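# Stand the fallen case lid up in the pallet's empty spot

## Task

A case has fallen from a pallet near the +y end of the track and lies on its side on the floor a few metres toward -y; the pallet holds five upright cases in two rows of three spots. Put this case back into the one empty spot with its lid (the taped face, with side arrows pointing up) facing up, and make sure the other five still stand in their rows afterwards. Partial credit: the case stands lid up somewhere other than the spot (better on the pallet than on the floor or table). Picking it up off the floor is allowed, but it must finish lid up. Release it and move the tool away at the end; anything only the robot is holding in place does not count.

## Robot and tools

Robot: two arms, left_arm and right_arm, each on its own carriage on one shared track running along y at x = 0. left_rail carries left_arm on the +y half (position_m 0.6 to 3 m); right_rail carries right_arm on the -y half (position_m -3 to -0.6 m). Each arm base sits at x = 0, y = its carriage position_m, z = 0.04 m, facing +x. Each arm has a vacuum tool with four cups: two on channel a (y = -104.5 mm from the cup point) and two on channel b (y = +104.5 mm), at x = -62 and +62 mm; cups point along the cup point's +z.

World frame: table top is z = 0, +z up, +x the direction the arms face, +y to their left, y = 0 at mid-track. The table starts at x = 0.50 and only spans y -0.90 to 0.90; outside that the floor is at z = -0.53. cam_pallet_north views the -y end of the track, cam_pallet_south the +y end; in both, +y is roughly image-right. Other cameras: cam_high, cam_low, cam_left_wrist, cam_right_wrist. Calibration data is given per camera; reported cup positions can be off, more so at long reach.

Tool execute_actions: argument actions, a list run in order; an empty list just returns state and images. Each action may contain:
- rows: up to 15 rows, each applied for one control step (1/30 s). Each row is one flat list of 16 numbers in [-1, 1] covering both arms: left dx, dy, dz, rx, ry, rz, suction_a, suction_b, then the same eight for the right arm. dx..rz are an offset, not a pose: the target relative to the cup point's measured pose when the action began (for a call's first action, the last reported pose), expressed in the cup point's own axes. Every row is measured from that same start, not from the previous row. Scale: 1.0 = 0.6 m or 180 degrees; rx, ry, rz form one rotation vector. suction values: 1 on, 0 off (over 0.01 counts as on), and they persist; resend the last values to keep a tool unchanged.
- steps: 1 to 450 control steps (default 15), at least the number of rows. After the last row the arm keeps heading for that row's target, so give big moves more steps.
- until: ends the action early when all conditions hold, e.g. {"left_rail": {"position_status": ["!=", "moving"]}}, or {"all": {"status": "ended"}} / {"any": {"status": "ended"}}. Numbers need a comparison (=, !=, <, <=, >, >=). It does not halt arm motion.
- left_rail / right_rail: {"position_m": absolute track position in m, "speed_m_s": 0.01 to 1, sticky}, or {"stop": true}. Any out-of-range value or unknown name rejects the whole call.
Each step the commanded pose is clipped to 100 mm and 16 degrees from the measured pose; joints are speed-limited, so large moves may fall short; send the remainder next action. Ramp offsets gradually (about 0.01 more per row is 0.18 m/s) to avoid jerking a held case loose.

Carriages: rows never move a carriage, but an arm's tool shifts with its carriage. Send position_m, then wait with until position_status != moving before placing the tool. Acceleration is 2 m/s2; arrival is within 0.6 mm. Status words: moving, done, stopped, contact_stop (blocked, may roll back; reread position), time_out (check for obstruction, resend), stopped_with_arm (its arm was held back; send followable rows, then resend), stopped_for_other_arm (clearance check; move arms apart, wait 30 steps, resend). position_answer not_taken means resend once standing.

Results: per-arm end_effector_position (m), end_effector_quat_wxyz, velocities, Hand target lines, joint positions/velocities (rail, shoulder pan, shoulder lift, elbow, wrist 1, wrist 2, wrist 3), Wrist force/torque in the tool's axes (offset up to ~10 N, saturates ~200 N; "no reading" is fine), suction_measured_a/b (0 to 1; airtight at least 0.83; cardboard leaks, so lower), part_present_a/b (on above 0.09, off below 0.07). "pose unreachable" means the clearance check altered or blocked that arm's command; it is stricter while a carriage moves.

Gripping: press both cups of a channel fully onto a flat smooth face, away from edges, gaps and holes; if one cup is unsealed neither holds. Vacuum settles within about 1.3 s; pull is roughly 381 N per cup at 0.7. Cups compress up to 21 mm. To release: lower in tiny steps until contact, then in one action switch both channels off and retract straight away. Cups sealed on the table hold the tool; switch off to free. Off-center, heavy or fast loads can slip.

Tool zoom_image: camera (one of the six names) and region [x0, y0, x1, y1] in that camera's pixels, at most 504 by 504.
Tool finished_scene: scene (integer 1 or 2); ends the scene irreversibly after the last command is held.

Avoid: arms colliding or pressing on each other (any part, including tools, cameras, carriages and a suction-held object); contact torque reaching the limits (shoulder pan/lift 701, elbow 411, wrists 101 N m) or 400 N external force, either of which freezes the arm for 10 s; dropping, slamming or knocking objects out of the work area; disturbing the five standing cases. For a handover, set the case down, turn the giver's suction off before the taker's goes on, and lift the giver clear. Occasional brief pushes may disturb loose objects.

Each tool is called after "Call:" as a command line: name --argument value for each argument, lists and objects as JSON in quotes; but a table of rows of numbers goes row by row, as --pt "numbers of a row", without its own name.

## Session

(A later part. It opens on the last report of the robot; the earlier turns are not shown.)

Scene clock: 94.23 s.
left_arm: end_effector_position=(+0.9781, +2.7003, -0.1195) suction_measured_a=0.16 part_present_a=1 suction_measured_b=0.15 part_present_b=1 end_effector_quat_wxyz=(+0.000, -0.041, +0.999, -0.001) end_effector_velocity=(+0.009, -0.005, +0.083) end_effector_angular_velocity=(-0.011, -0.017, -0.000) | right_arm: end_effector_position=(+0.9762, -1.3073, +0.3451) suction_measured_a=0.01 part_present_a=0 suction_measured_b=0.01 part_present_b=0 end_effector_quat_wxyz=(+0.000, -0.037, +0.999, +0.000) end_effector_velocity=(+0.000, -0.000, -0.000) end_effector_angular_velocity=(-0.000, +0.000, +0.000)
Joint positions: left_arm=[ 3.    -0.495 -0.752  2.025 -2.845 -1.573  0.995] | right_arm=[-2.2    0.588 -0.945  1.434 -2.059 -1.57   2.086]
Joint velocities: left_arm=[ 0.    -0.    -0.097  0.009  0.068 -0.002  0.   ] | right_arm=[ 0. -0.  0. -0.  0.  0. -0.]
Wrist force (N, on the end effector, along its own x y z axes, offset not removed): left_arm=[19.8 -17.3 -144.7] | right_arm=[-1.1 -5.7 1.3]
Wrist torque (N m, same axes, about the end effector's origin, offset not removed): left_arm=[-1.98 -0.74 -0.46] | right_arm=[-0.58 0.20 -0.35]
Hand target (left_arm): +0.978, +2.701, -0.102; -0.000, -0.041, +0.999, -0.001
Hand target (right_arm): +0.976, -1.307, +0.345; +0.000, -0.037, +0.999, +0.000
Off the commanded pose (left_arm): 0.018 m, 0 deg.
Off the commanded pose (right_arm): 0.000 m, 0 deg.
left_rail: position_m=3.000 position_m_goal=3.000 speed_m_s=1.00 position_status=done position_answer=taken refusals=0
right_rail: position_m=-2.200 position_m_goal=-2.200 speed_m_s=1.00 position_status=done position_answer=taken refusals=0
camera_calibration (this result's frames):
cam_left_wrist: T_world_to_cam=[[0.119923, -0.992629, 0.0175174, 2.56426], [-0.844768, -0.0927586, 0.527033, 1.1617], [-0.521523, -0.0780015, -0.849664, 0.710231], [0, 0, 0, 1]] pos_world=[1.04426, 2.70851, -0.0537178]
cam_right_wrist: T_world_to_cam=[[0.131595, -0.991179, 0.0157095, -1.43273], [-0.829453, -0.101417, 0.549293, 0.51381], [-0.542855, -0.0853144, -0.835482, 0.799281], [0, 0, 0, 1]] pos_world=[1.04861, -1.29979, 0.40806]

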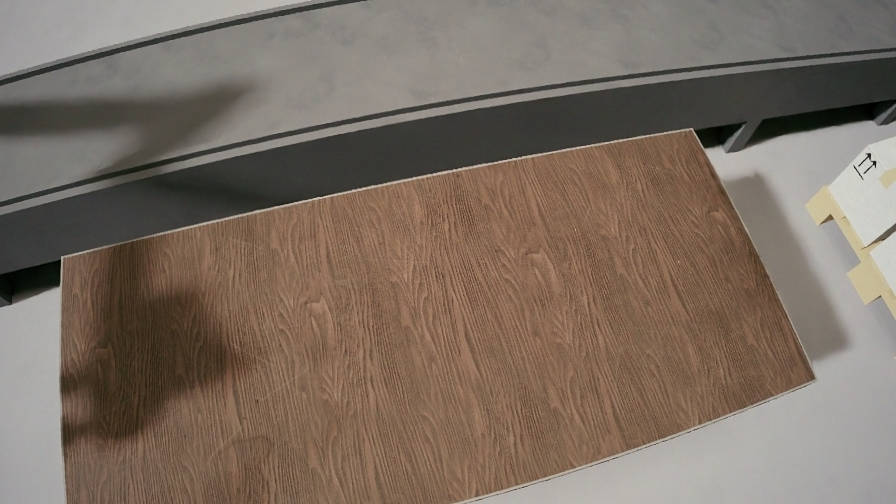

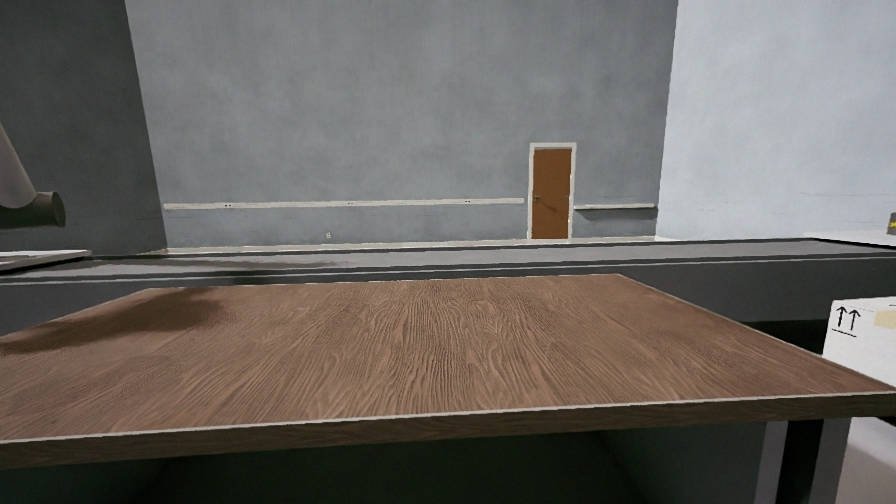

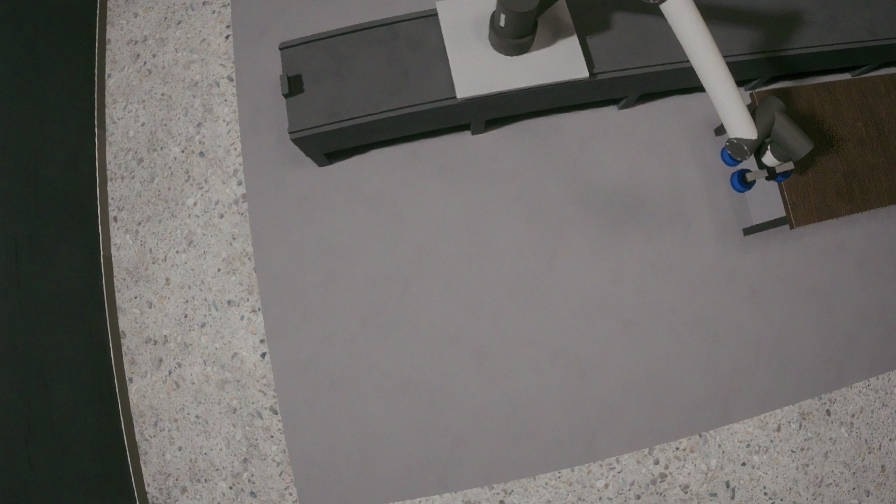

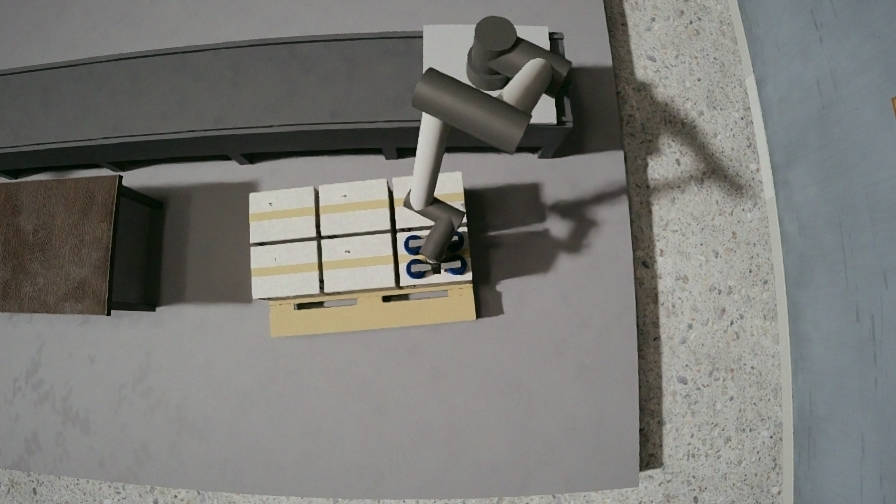

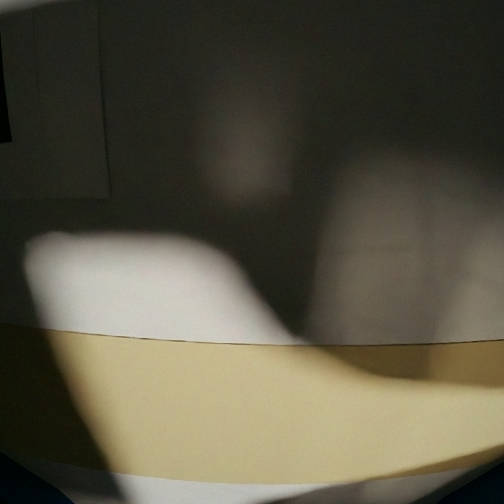

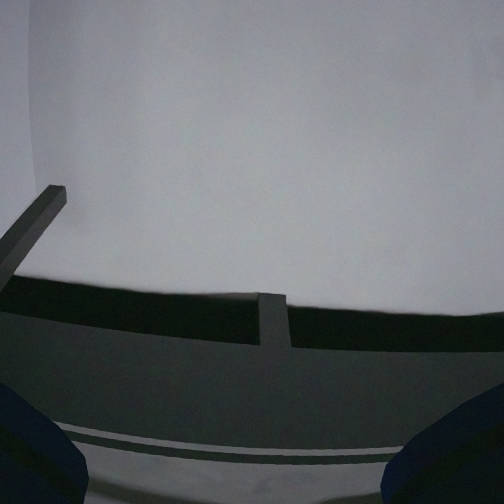

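Call:
execute_actions --actions '[]'

Scene clock: 94.80 s.
left_arm: end_effector_position=(+0.9777, +2.7005, -0.1022) suction_measured_a=0.00 part_present_a=0 suction_measured_b=0.00 part_present_b=0 end_effector_quat_wxyz=(-0.000, -0.041, +0.999, -0.001) end_effector_velocity=(+0.000, +0.000, +0.002) end_effector_angular_velocity=(-0.000, -0.001, +0.000) | right_arm: end_effector_position=(+0.9762, -1.3073, +0.3451) suction_measured_a=0.01 part_present_a=0 suction_measured_b=0.01 part_present_b=0 end_effector_quat_wxyz=(+0.000, -0.037, +0.999, +0.000) end_effector_velocity=(+0.000, +0.000, -0.000) end_effector_angular_velocity=(-0.000, +0.000, -0.000)
Joint positions: left_arm=[ 3.    -0.495 -0.774  2.028 -2.826 -1.573  0.995] | right_arm=[-2.2    0.588 -0.945  1.434 -2.059 -1.57   2.086]
Joint velocities: left_arm=[ 0.     0.    -0.003  0.     0.002  0.     0.   ] | right_arm=[ 0. -0.  0. -0. -0. -0.  0.]
Wrist force (N, on the end effector, along its own x y z axes, offset not removed): left_arm=[11.9 -23.4 -43.6] | right_arm=[-2.2 -4.7 1.2]
Wrist torque (N m, same axes, about the end effector's origin, offset not removed): left_arm=[-1.38 0.32 -0.33] | right_arm=[-0.42 0.35 -0.33]
Hand target (left_arm): +0.978, +2.701, -0.102; -0.000, -0.041, +0.999, -0.001
Hand target (right_arm): +0.976, -1.307, +0.345; +0.000, -0.037, +0.999, +0.000
Off the commanded pose (left_arm): 0.001 m, 0 deg.
Off the commanded pose (right_arm): 0.000 m, 0 deg.
left_rail: position_m=3.000 position_m_goal=3.000 speed_m_s=1.00 position_status=done position_answer=taken refusals=0
right_rail: position_m=-2.200 position_m_goal=-2.200 speed_m_s=1.00 position_status=done position_answer=taken refusals=0
camera_calibration (this result's frames):
cam_left_wrist: T_world_to_cam=[[0.11989, -0.992638, 0.0172063, 2.56425], [-0.844551, -0.0928629, 0.527362, 1.15242], [-0.521882, -0.077757, -0.849466, 0.724436], [0, 0, 0, 1]] pos_world=[1.04392, 2.70872, -0.0364809]
cam_right_wrist: T_world_to_cam=[[0.131595, -0.991179, 0.0157094, -1.43273], [-0.829453, -0.101417, 0.549293, 0.51381], [-0.542855, -0.0853143, -0.835482, 0.799281], [0, 0, 0, 1]] pos_world=[1.04861, -1.29979, 0.408061]

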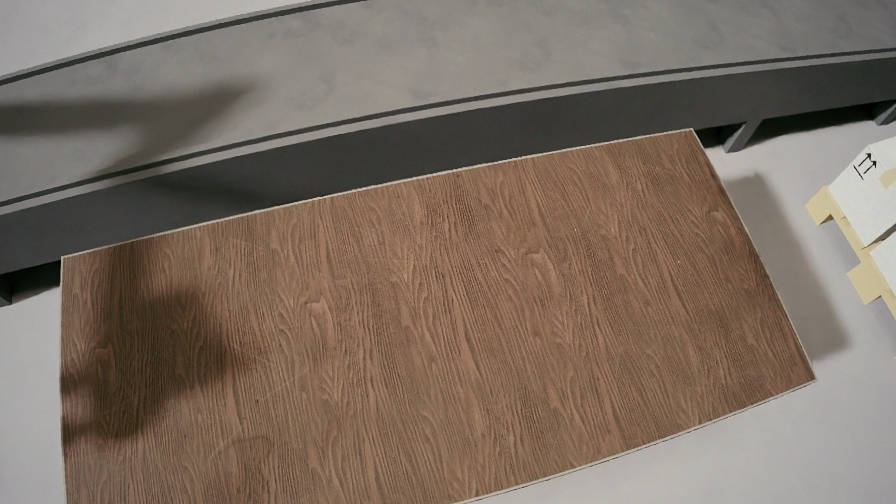

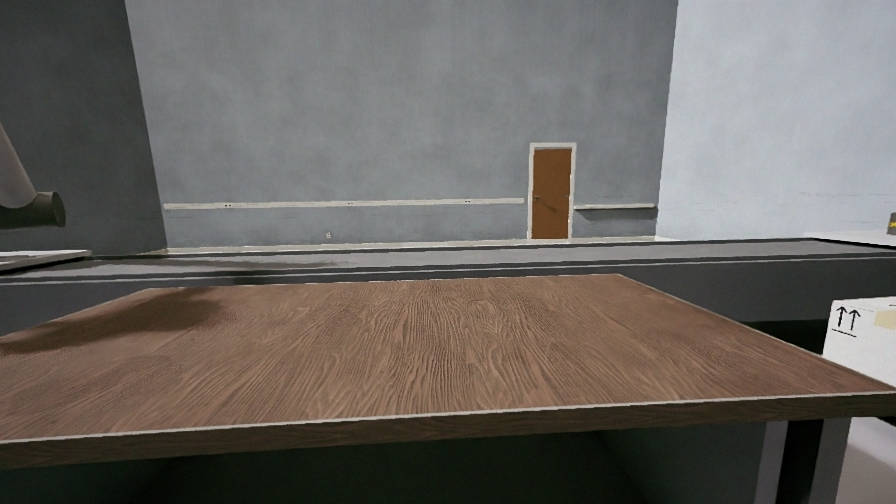

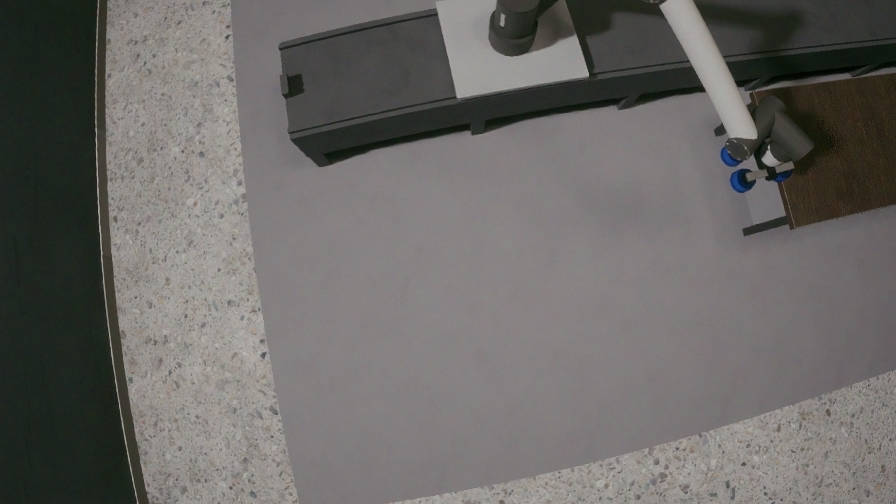

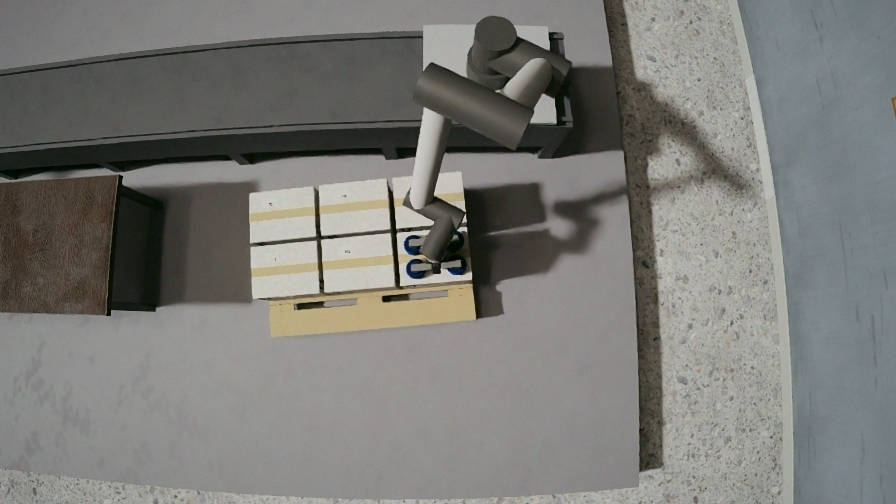

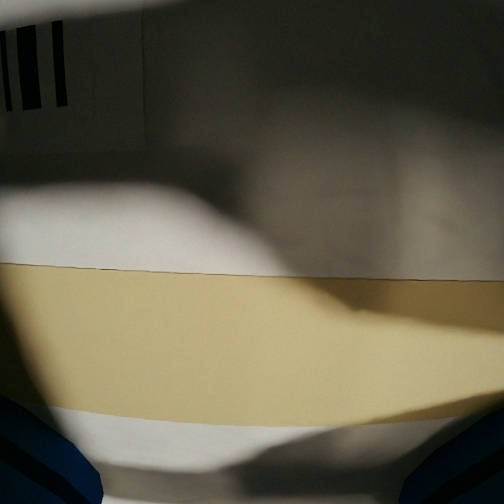

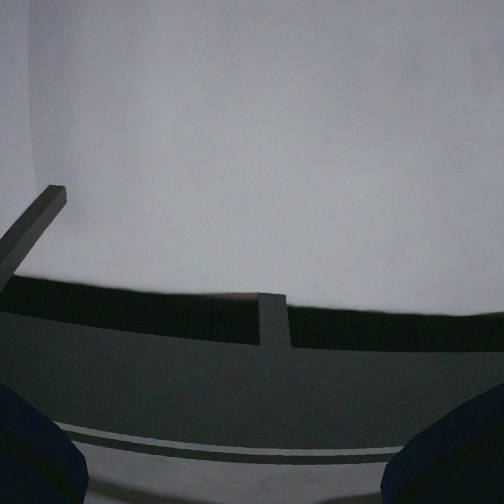

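Released cleanly (suction 0, no fault). Now lift clear.

Call:
execute_actions --actions '[{"rows": [[0,0,-0.15,0,0,0,0,0,0,0,0,0,0,0,0,0]], "steps": 1}]'

Call:
zoom_image --camera "cam_pallet_south" --region '[388, 215, 484, 295]'

Scene clock: 95.00 s.
left_arm: end_effector_position=(+0.9777, +2.7006, -0.1017) suction_measured_a=0.00 part_present_a=0 suction_measured_b=0.00 part_present_b=0 end_effector_quat_wxyz=(-0.000, -0.041, +0.999, -0.001) end_effector_velocity=(-0.011, +0.008, +0.036) end_effector_angular_velocity=(+0.010, +0.018, -0.000) | right_arm: end_effector_position=(+0.9762, -1.3073, +0.3451) suction_measured_a=0.01 part_present_a=0 suction_measured_b=0.01 part_present_b=0 end_effector_quat_wxyz=(+0.000, -0.037, +0.999, +0.000) end_effector_velocity=(+0.000, -0.000, -0.000) end_effector_angular_velocity=(-0.000, +0.000, -0.000)
Joint positions: left_arm=[ 3.    -0.494 -0.774  2.028 -2.826 -1.573  0.995] | right_arm=[-2.2    0.588 -0.945  1.434 -2.059 -1.57   2.086]
Joint velocities: left_arm=[ 0.     0.001 -0.051  0.017  0.054  0.001  0.001] | right_arm=[ 0. -0.  0. -0.  0. -0. -0.]
Wrist force (N, on the end effector, along its own x y z axes, offset not removed): left_arm=[20.0 -24.6 -35.1] | right_arm=[-1.4 -4.9 1.3]
Wrist torque (N m, same axes, about the end effector's origin, offset not removed): left_arm=[-1.56 -0.88 -0.26] | right_arm=[-0.42 0.23 -0.41]
Hand target (left_arm): +0.978, +2.701, -0.018; +0.001, -0.041, +0.999, -0.002
Hand target (right_arm): +0.976, -1.307, +0.345; +0.000, -0.037, +0.999, +0.000
Off the commanded pose (left_arm): 0.089 m, 0 deg.
Off the commanded pose (right_arm): 0.000 m, 0 deg.
left_rail: position_m=3.000 position_m_goal=3.000 speed_m_s=1.00 position_status=done position_answer=taken refusals=0
right_rail: position_m=-2.200 position_m_goal=-2.200 speed_m_s=1.00 position_status=done position_answer=taken refusals=0
camera_calibration (this result's frames):
cam_left_wrist: T_world_to_cam=[[0.119918, -0.992635, 0.0171771, 2.56427], [-0.844549, -0.0929028, 0.527357, 1.15222], [-0.521878, -0.0777468, -0.84947, 0.724859], [0, 0, 0, 1]] pos_world=[1.04389, 2.70879, -0.0359343]
cam_right_wrist: T_world_to_cam=[[0.131595, -0.991179, 0.0157095, -1.43273], [-0.829453, -0.101417, 0.549293, 0.51381], [-0.542855, -0.0853144, -0.835482, 0.799281], [0, 0, 0, 1]] pos_world=[1.04861, -1.29979, 0.408061]

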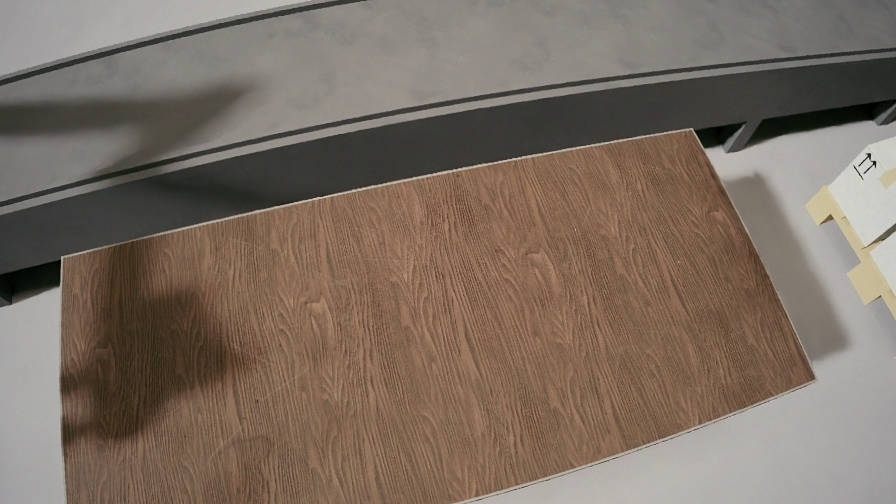

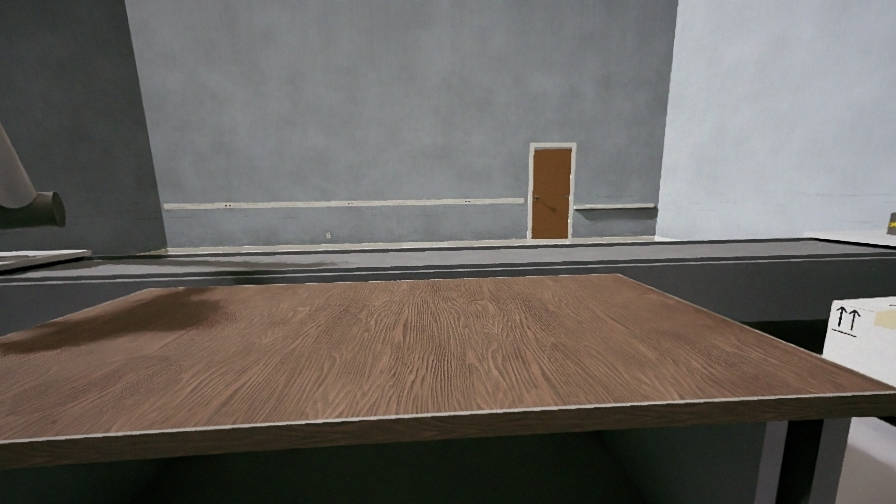

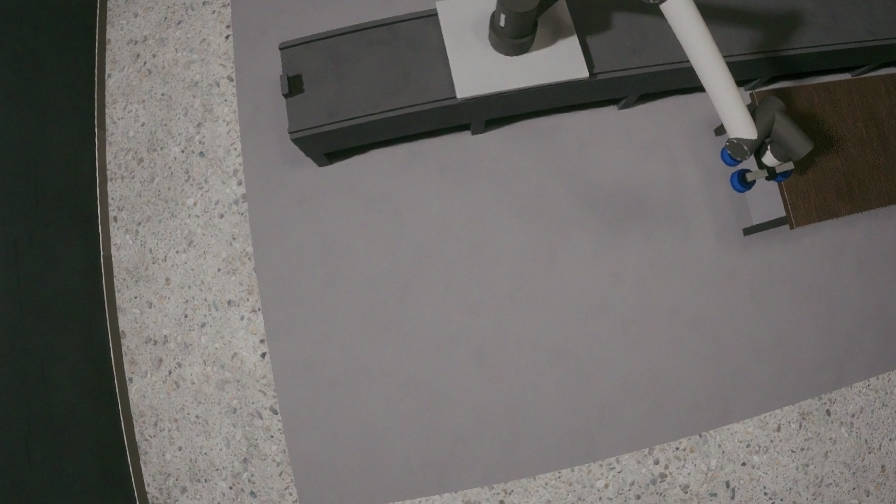

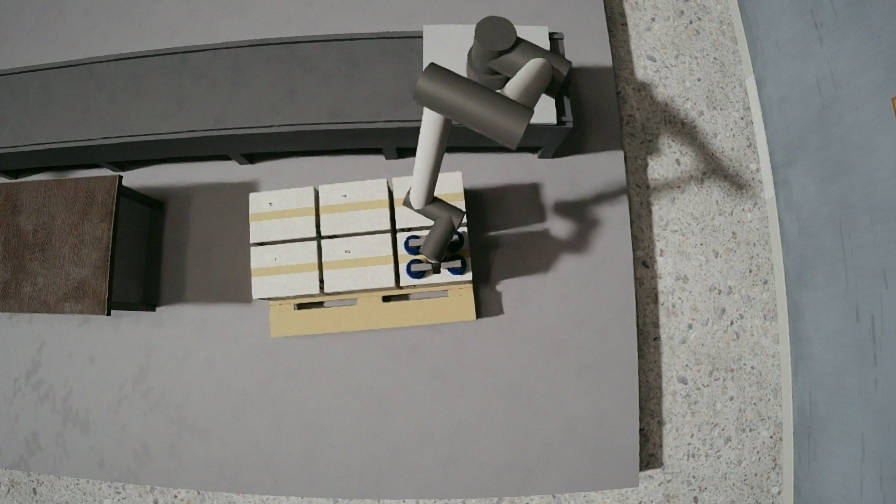

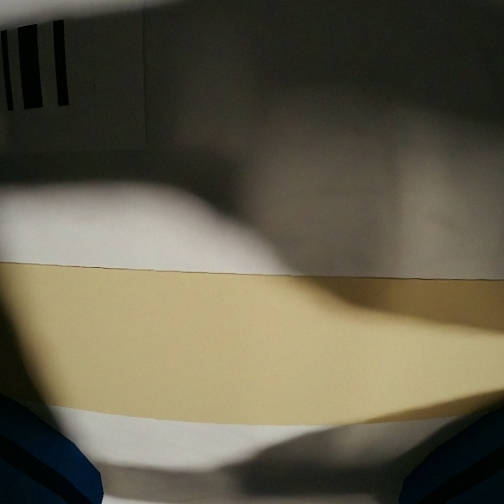

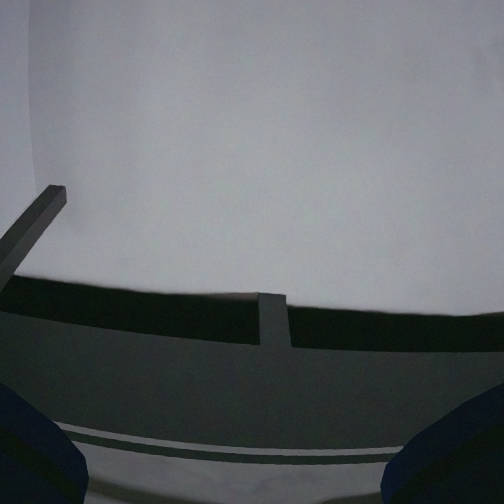

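Region (388, 215, 484, 295) of cam_pallet_south's 896x504 image, scaled by 5.250, with more detail than that image has.

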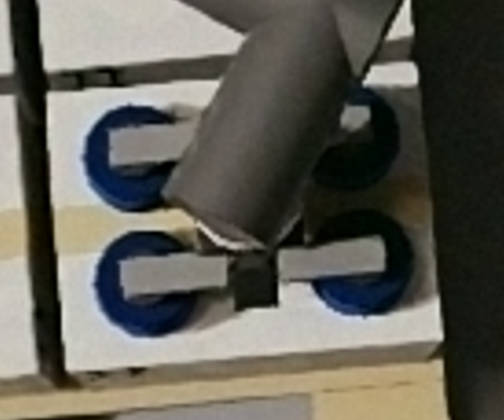

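Call:
execute_actions --actions '[]'

Scene clock: 95.17 s.
left_arm: end_effector_position=(+0.9781, +2.7011, -0.0474) suction_measured_a=0.00 part_present_a=0 suction_measured_b=0.00 part_present_b=0 end_effector_quat_wxyz=(+0.001, -0.041, +0.999, -0.001) end_effector_velocity=(+0.003, +0.001, +0.242) end_effector_angular_velocity=(-0.012, -0.022, +0.000) | right_arm: end_effector_position=(+0.9762, -1.3073, +0.3451) suction_measured_a=0.01 part_present_a=0 suction_measured_b=0.01 part_present_b=0 end_effector_quat_wxyz=(+0.000, -0.037, +0.999, +0.000) end_effector_velocity=(-0.000, -0.000, +0.000) end_effector_angular_velocity=(+0.000, -0.000, +0.000)
Joint positions: left_arm=[ 3.    -0.494 -0.84   2.035 -2.768 -1.573  0.995] | right_arm=[-2.2    0.588 -0.945  1.434 -2.059 -1.57   2.086]
Joint velocities: left_arm=[ 0.     0.002 -0.289  0.022  0.242  0.     0.002] | right_arm=[ 0. -0. -0.  0. -0.  0. -0.]
Wrist force (N, on the end effector, along its own x y z axes, offset not removed): left_arm=[2.0 -2.2 -12.2] | right_arm=[-1.3 -4.9 0.3]
Wrist torque (N m, same axes, about the end effector's origin, offset not removed): left_arm=[-0.29 -0.48 0.02] | right_arm=[-0.43 0.25 -0.35]
Hand target (left_arm): +0.978, +2.701, -0.018; +0.001, -0.041, +0.999, -0.002
Hand target (right_arm): +0.976, -1.307, +0.345; +0.000, -0.037, +0.999, +0.000
Off the commanded pose (left_arm): 0.035 m, 0 deg.
Off the commanded pose (right_arm): 0.000 m, 0 deg.
left_rail: position_m=3.000 position_m_goal=3.000 speed_m_s=1.00 position_status=done position_answer=taken refusals=0
right_rail: position_m=-2.200 position_m_goal=-2.200 speed_m_s=1.00 position_status=done position_answer=taken refusals=0
camera_calibration (this result's frames):
cam_left_wrist: T_world_to_cam=[[0.119968, -0.992615, 0.017993, 2.56369], [-0.845359, -0.0926335, 0.526106, 1.12406], [-0.520554, -0.0783262, -0.850228, 0.771428], [0, 0, 0, 1]] pos_world=[1.04424, 2.70931, 0.0183867]
cam_right_wrist: T_world_to_cam=[[0.131595, -0.991179, 0.0157094, -1.43273], [-0.829453, -0.101417, 0.549293, 0.513809], [-0.542855, -0.0853145, -0.835482, 0.799281], [0, 0, 0, 1]] pos_world=[1.04861, -1.29979, 0.408061]

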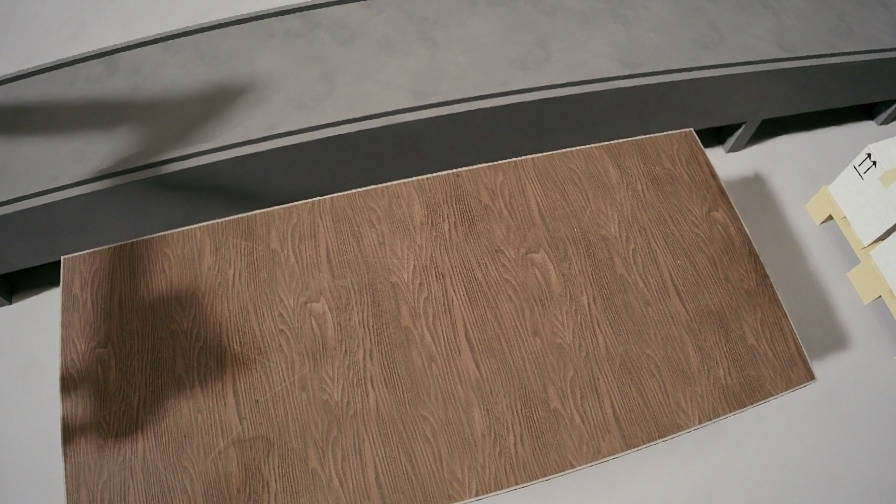

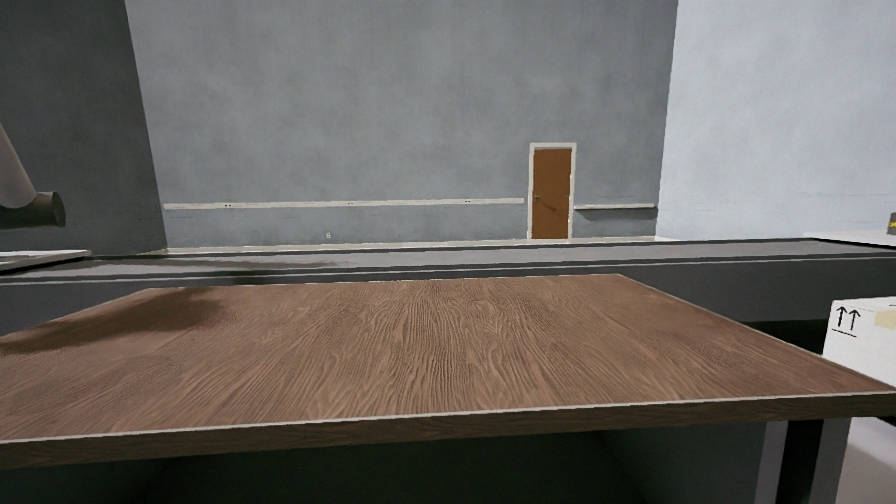

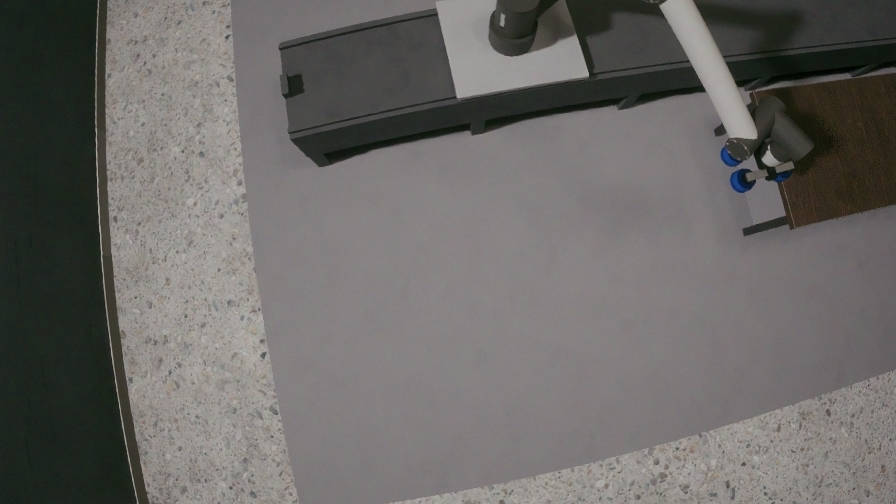

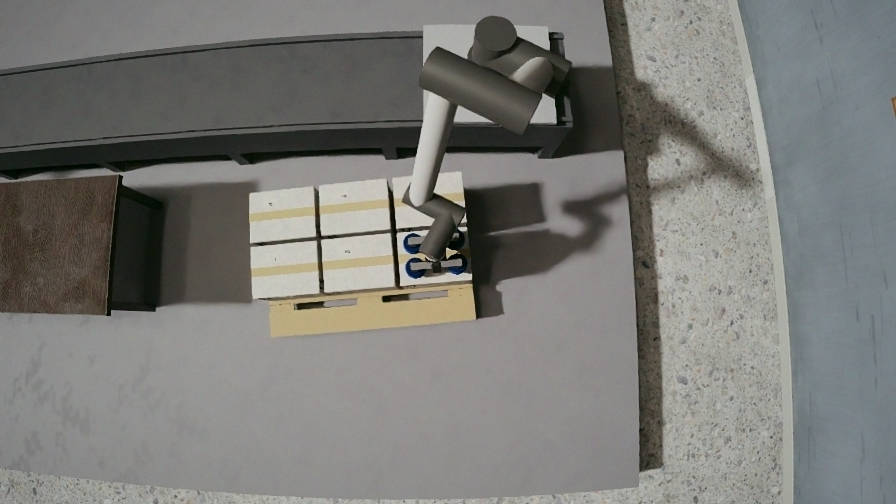

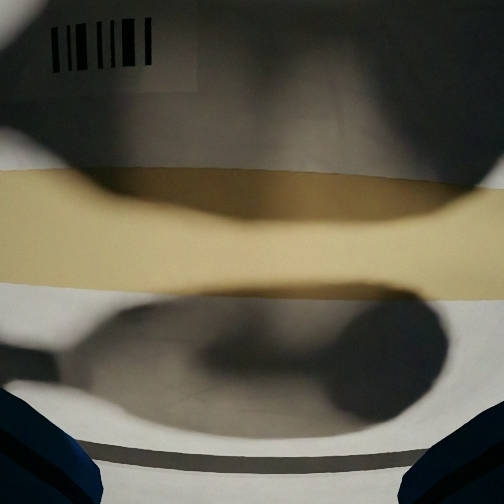

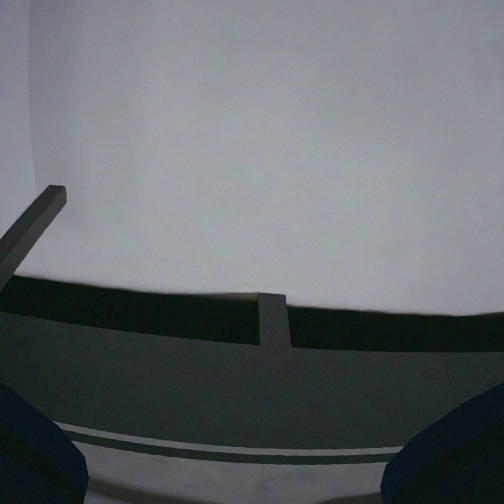

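Call:
execute_actions --actions '[{"rows": [[0,0,-0.2,0,0,0,0,0,0,0,0,0,0,0,0,0]], "steps": 1, "left_rail": {"position_m": 1.6}}]'

Scene clock: 95.50 s.
left_arm: end_effector_position=(+0.9777, +2.7014, -0.0201) suction_measured_a=0.00 part_present_a=0 suction_measured_b=0.00 part_present_b=0 end_effector_quat_wxyz=(+0.001, -0.041, +0.999, -0.002) end_effector_velocity=(+0.000, -0.005, +0.057) end_effector_angular_velocity=(+0.002, +0.003, +0.000) | right_arm: end_effector_position=(+0.9762, -1.3073, +0.3451) suction_measured_a=0.01 part_present_a=0 suction_measured_b=0.01 part_present_b=0 end_effector_quat_wxyz=(+0.000, -0.037, +0.999, +0.000) end_effector_velocity=(-0.000, +0.000, -0.000) end_effector_angular_velocity=(-0.000, +0.000, -0.000)
Joint positions: left_arm=[ 3.    -0.494 -0.873  2.037 -2.739 -1.573  0.996] | right_arm=[-2.2    0.588 -0.945  1.434 -2.059 -1.57   2.086]
Joint velocities: left_arm=[-0.007  0.002 -0.068 -0.     0.072  0.     0.001] | right_arm=[ 0.  0.  0. -0.  0.  0.  0.]
Wrist force (N, on the end effector, along its own x y z axes, offset not removed): left_arm=[-5.6 -2.8 -6.1] | right_arm=[-0.9 -3.3 2.4]
Wrist torque (N m, same axes, about the end effector's origin, offset not removed): left_arm=[0.07 0.66 -0.17] | right_arm=[-0.20 0.24 -0.38]
Hand target (left_arm): +0.978, +2.700, +0.067; +0.003, -0.041, +0.999, -0.003
Hand target (right_arm): +0.976, -1.307, +0.345; +0.000, -0.037, +0.999, +0.000
Off the commanded pose (left_arm): 0.093 m, 0 deg.
Off the commanded pose (right_arm): 0.000 m, 0 deg.
left_rail: position_m=3.000 position_m_goal=1.600 speed_m_s=1.00 position_status=moving position_answer=taken refusals=0
right_rail: position_m=-2.200 position_m_goal=-2.200 speed_m_s=1.00 position_status=done position_answer=taken refusals=0
camera_calibration (this result's frames):
cam_left_wrist: T_world_to_cam=[[0.119871, -0.992604, 0.0192042, 2.56365], [-0.84625, -0.0920435, 0.524775, 1.10861], [-0.519126, -0.0791567, -0.851024, 0.795335], [0, 0, 0, 1]] pos_world=[1.04373, 2.70968, 0.0458473]
cam_right_wrist: T_world_to_cam=[[0.131595, -0.991179, 0.0157095, -1.43273], [-0.829453, -0.101417, 0.549293, 0.51381], [-0.542855, -0.0853145, -0.835482, 0.799281], [0, 0, 0, 1]] pos_world=[1.04861, -1.29979, 0.40806]

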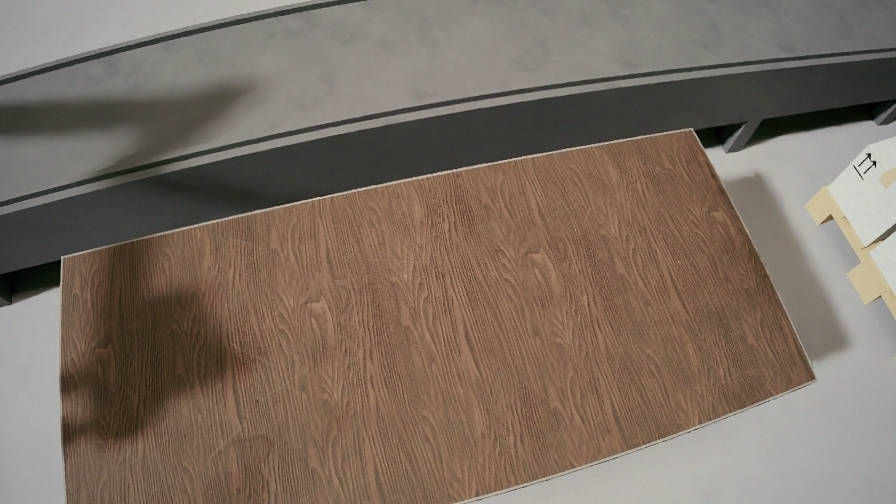

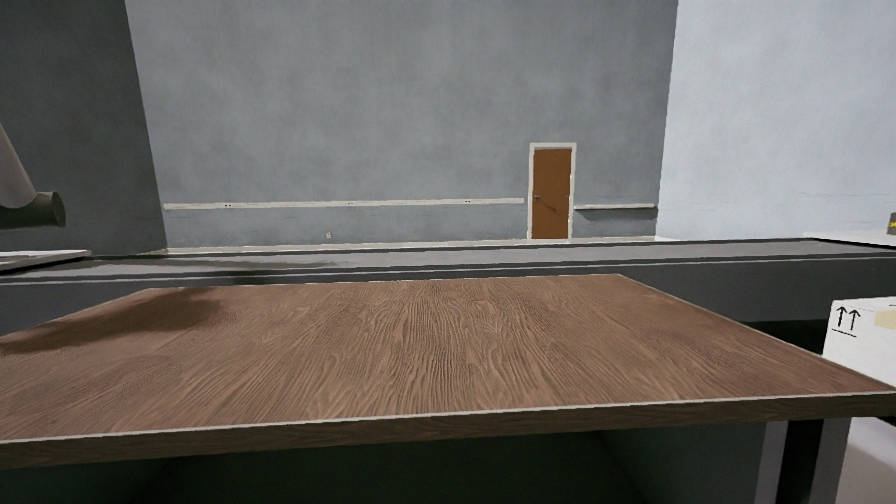

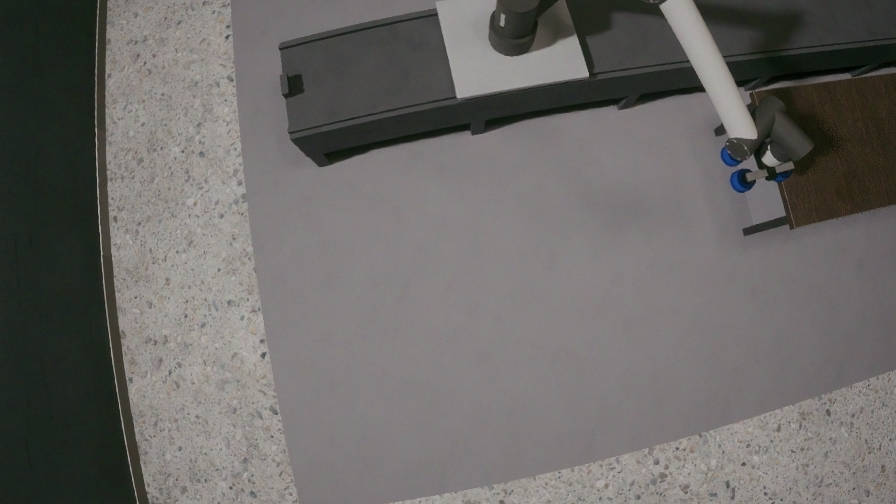

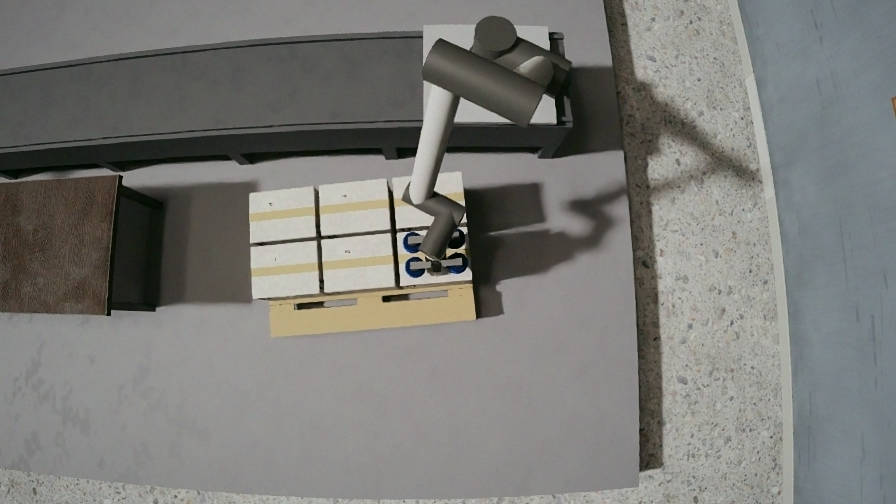

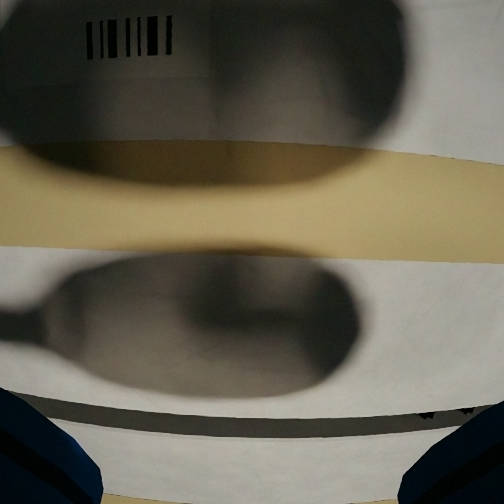

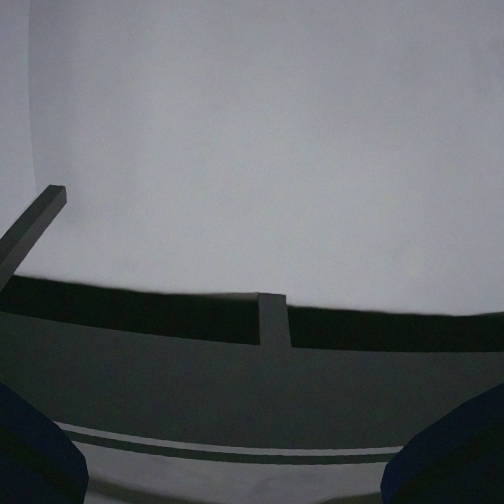

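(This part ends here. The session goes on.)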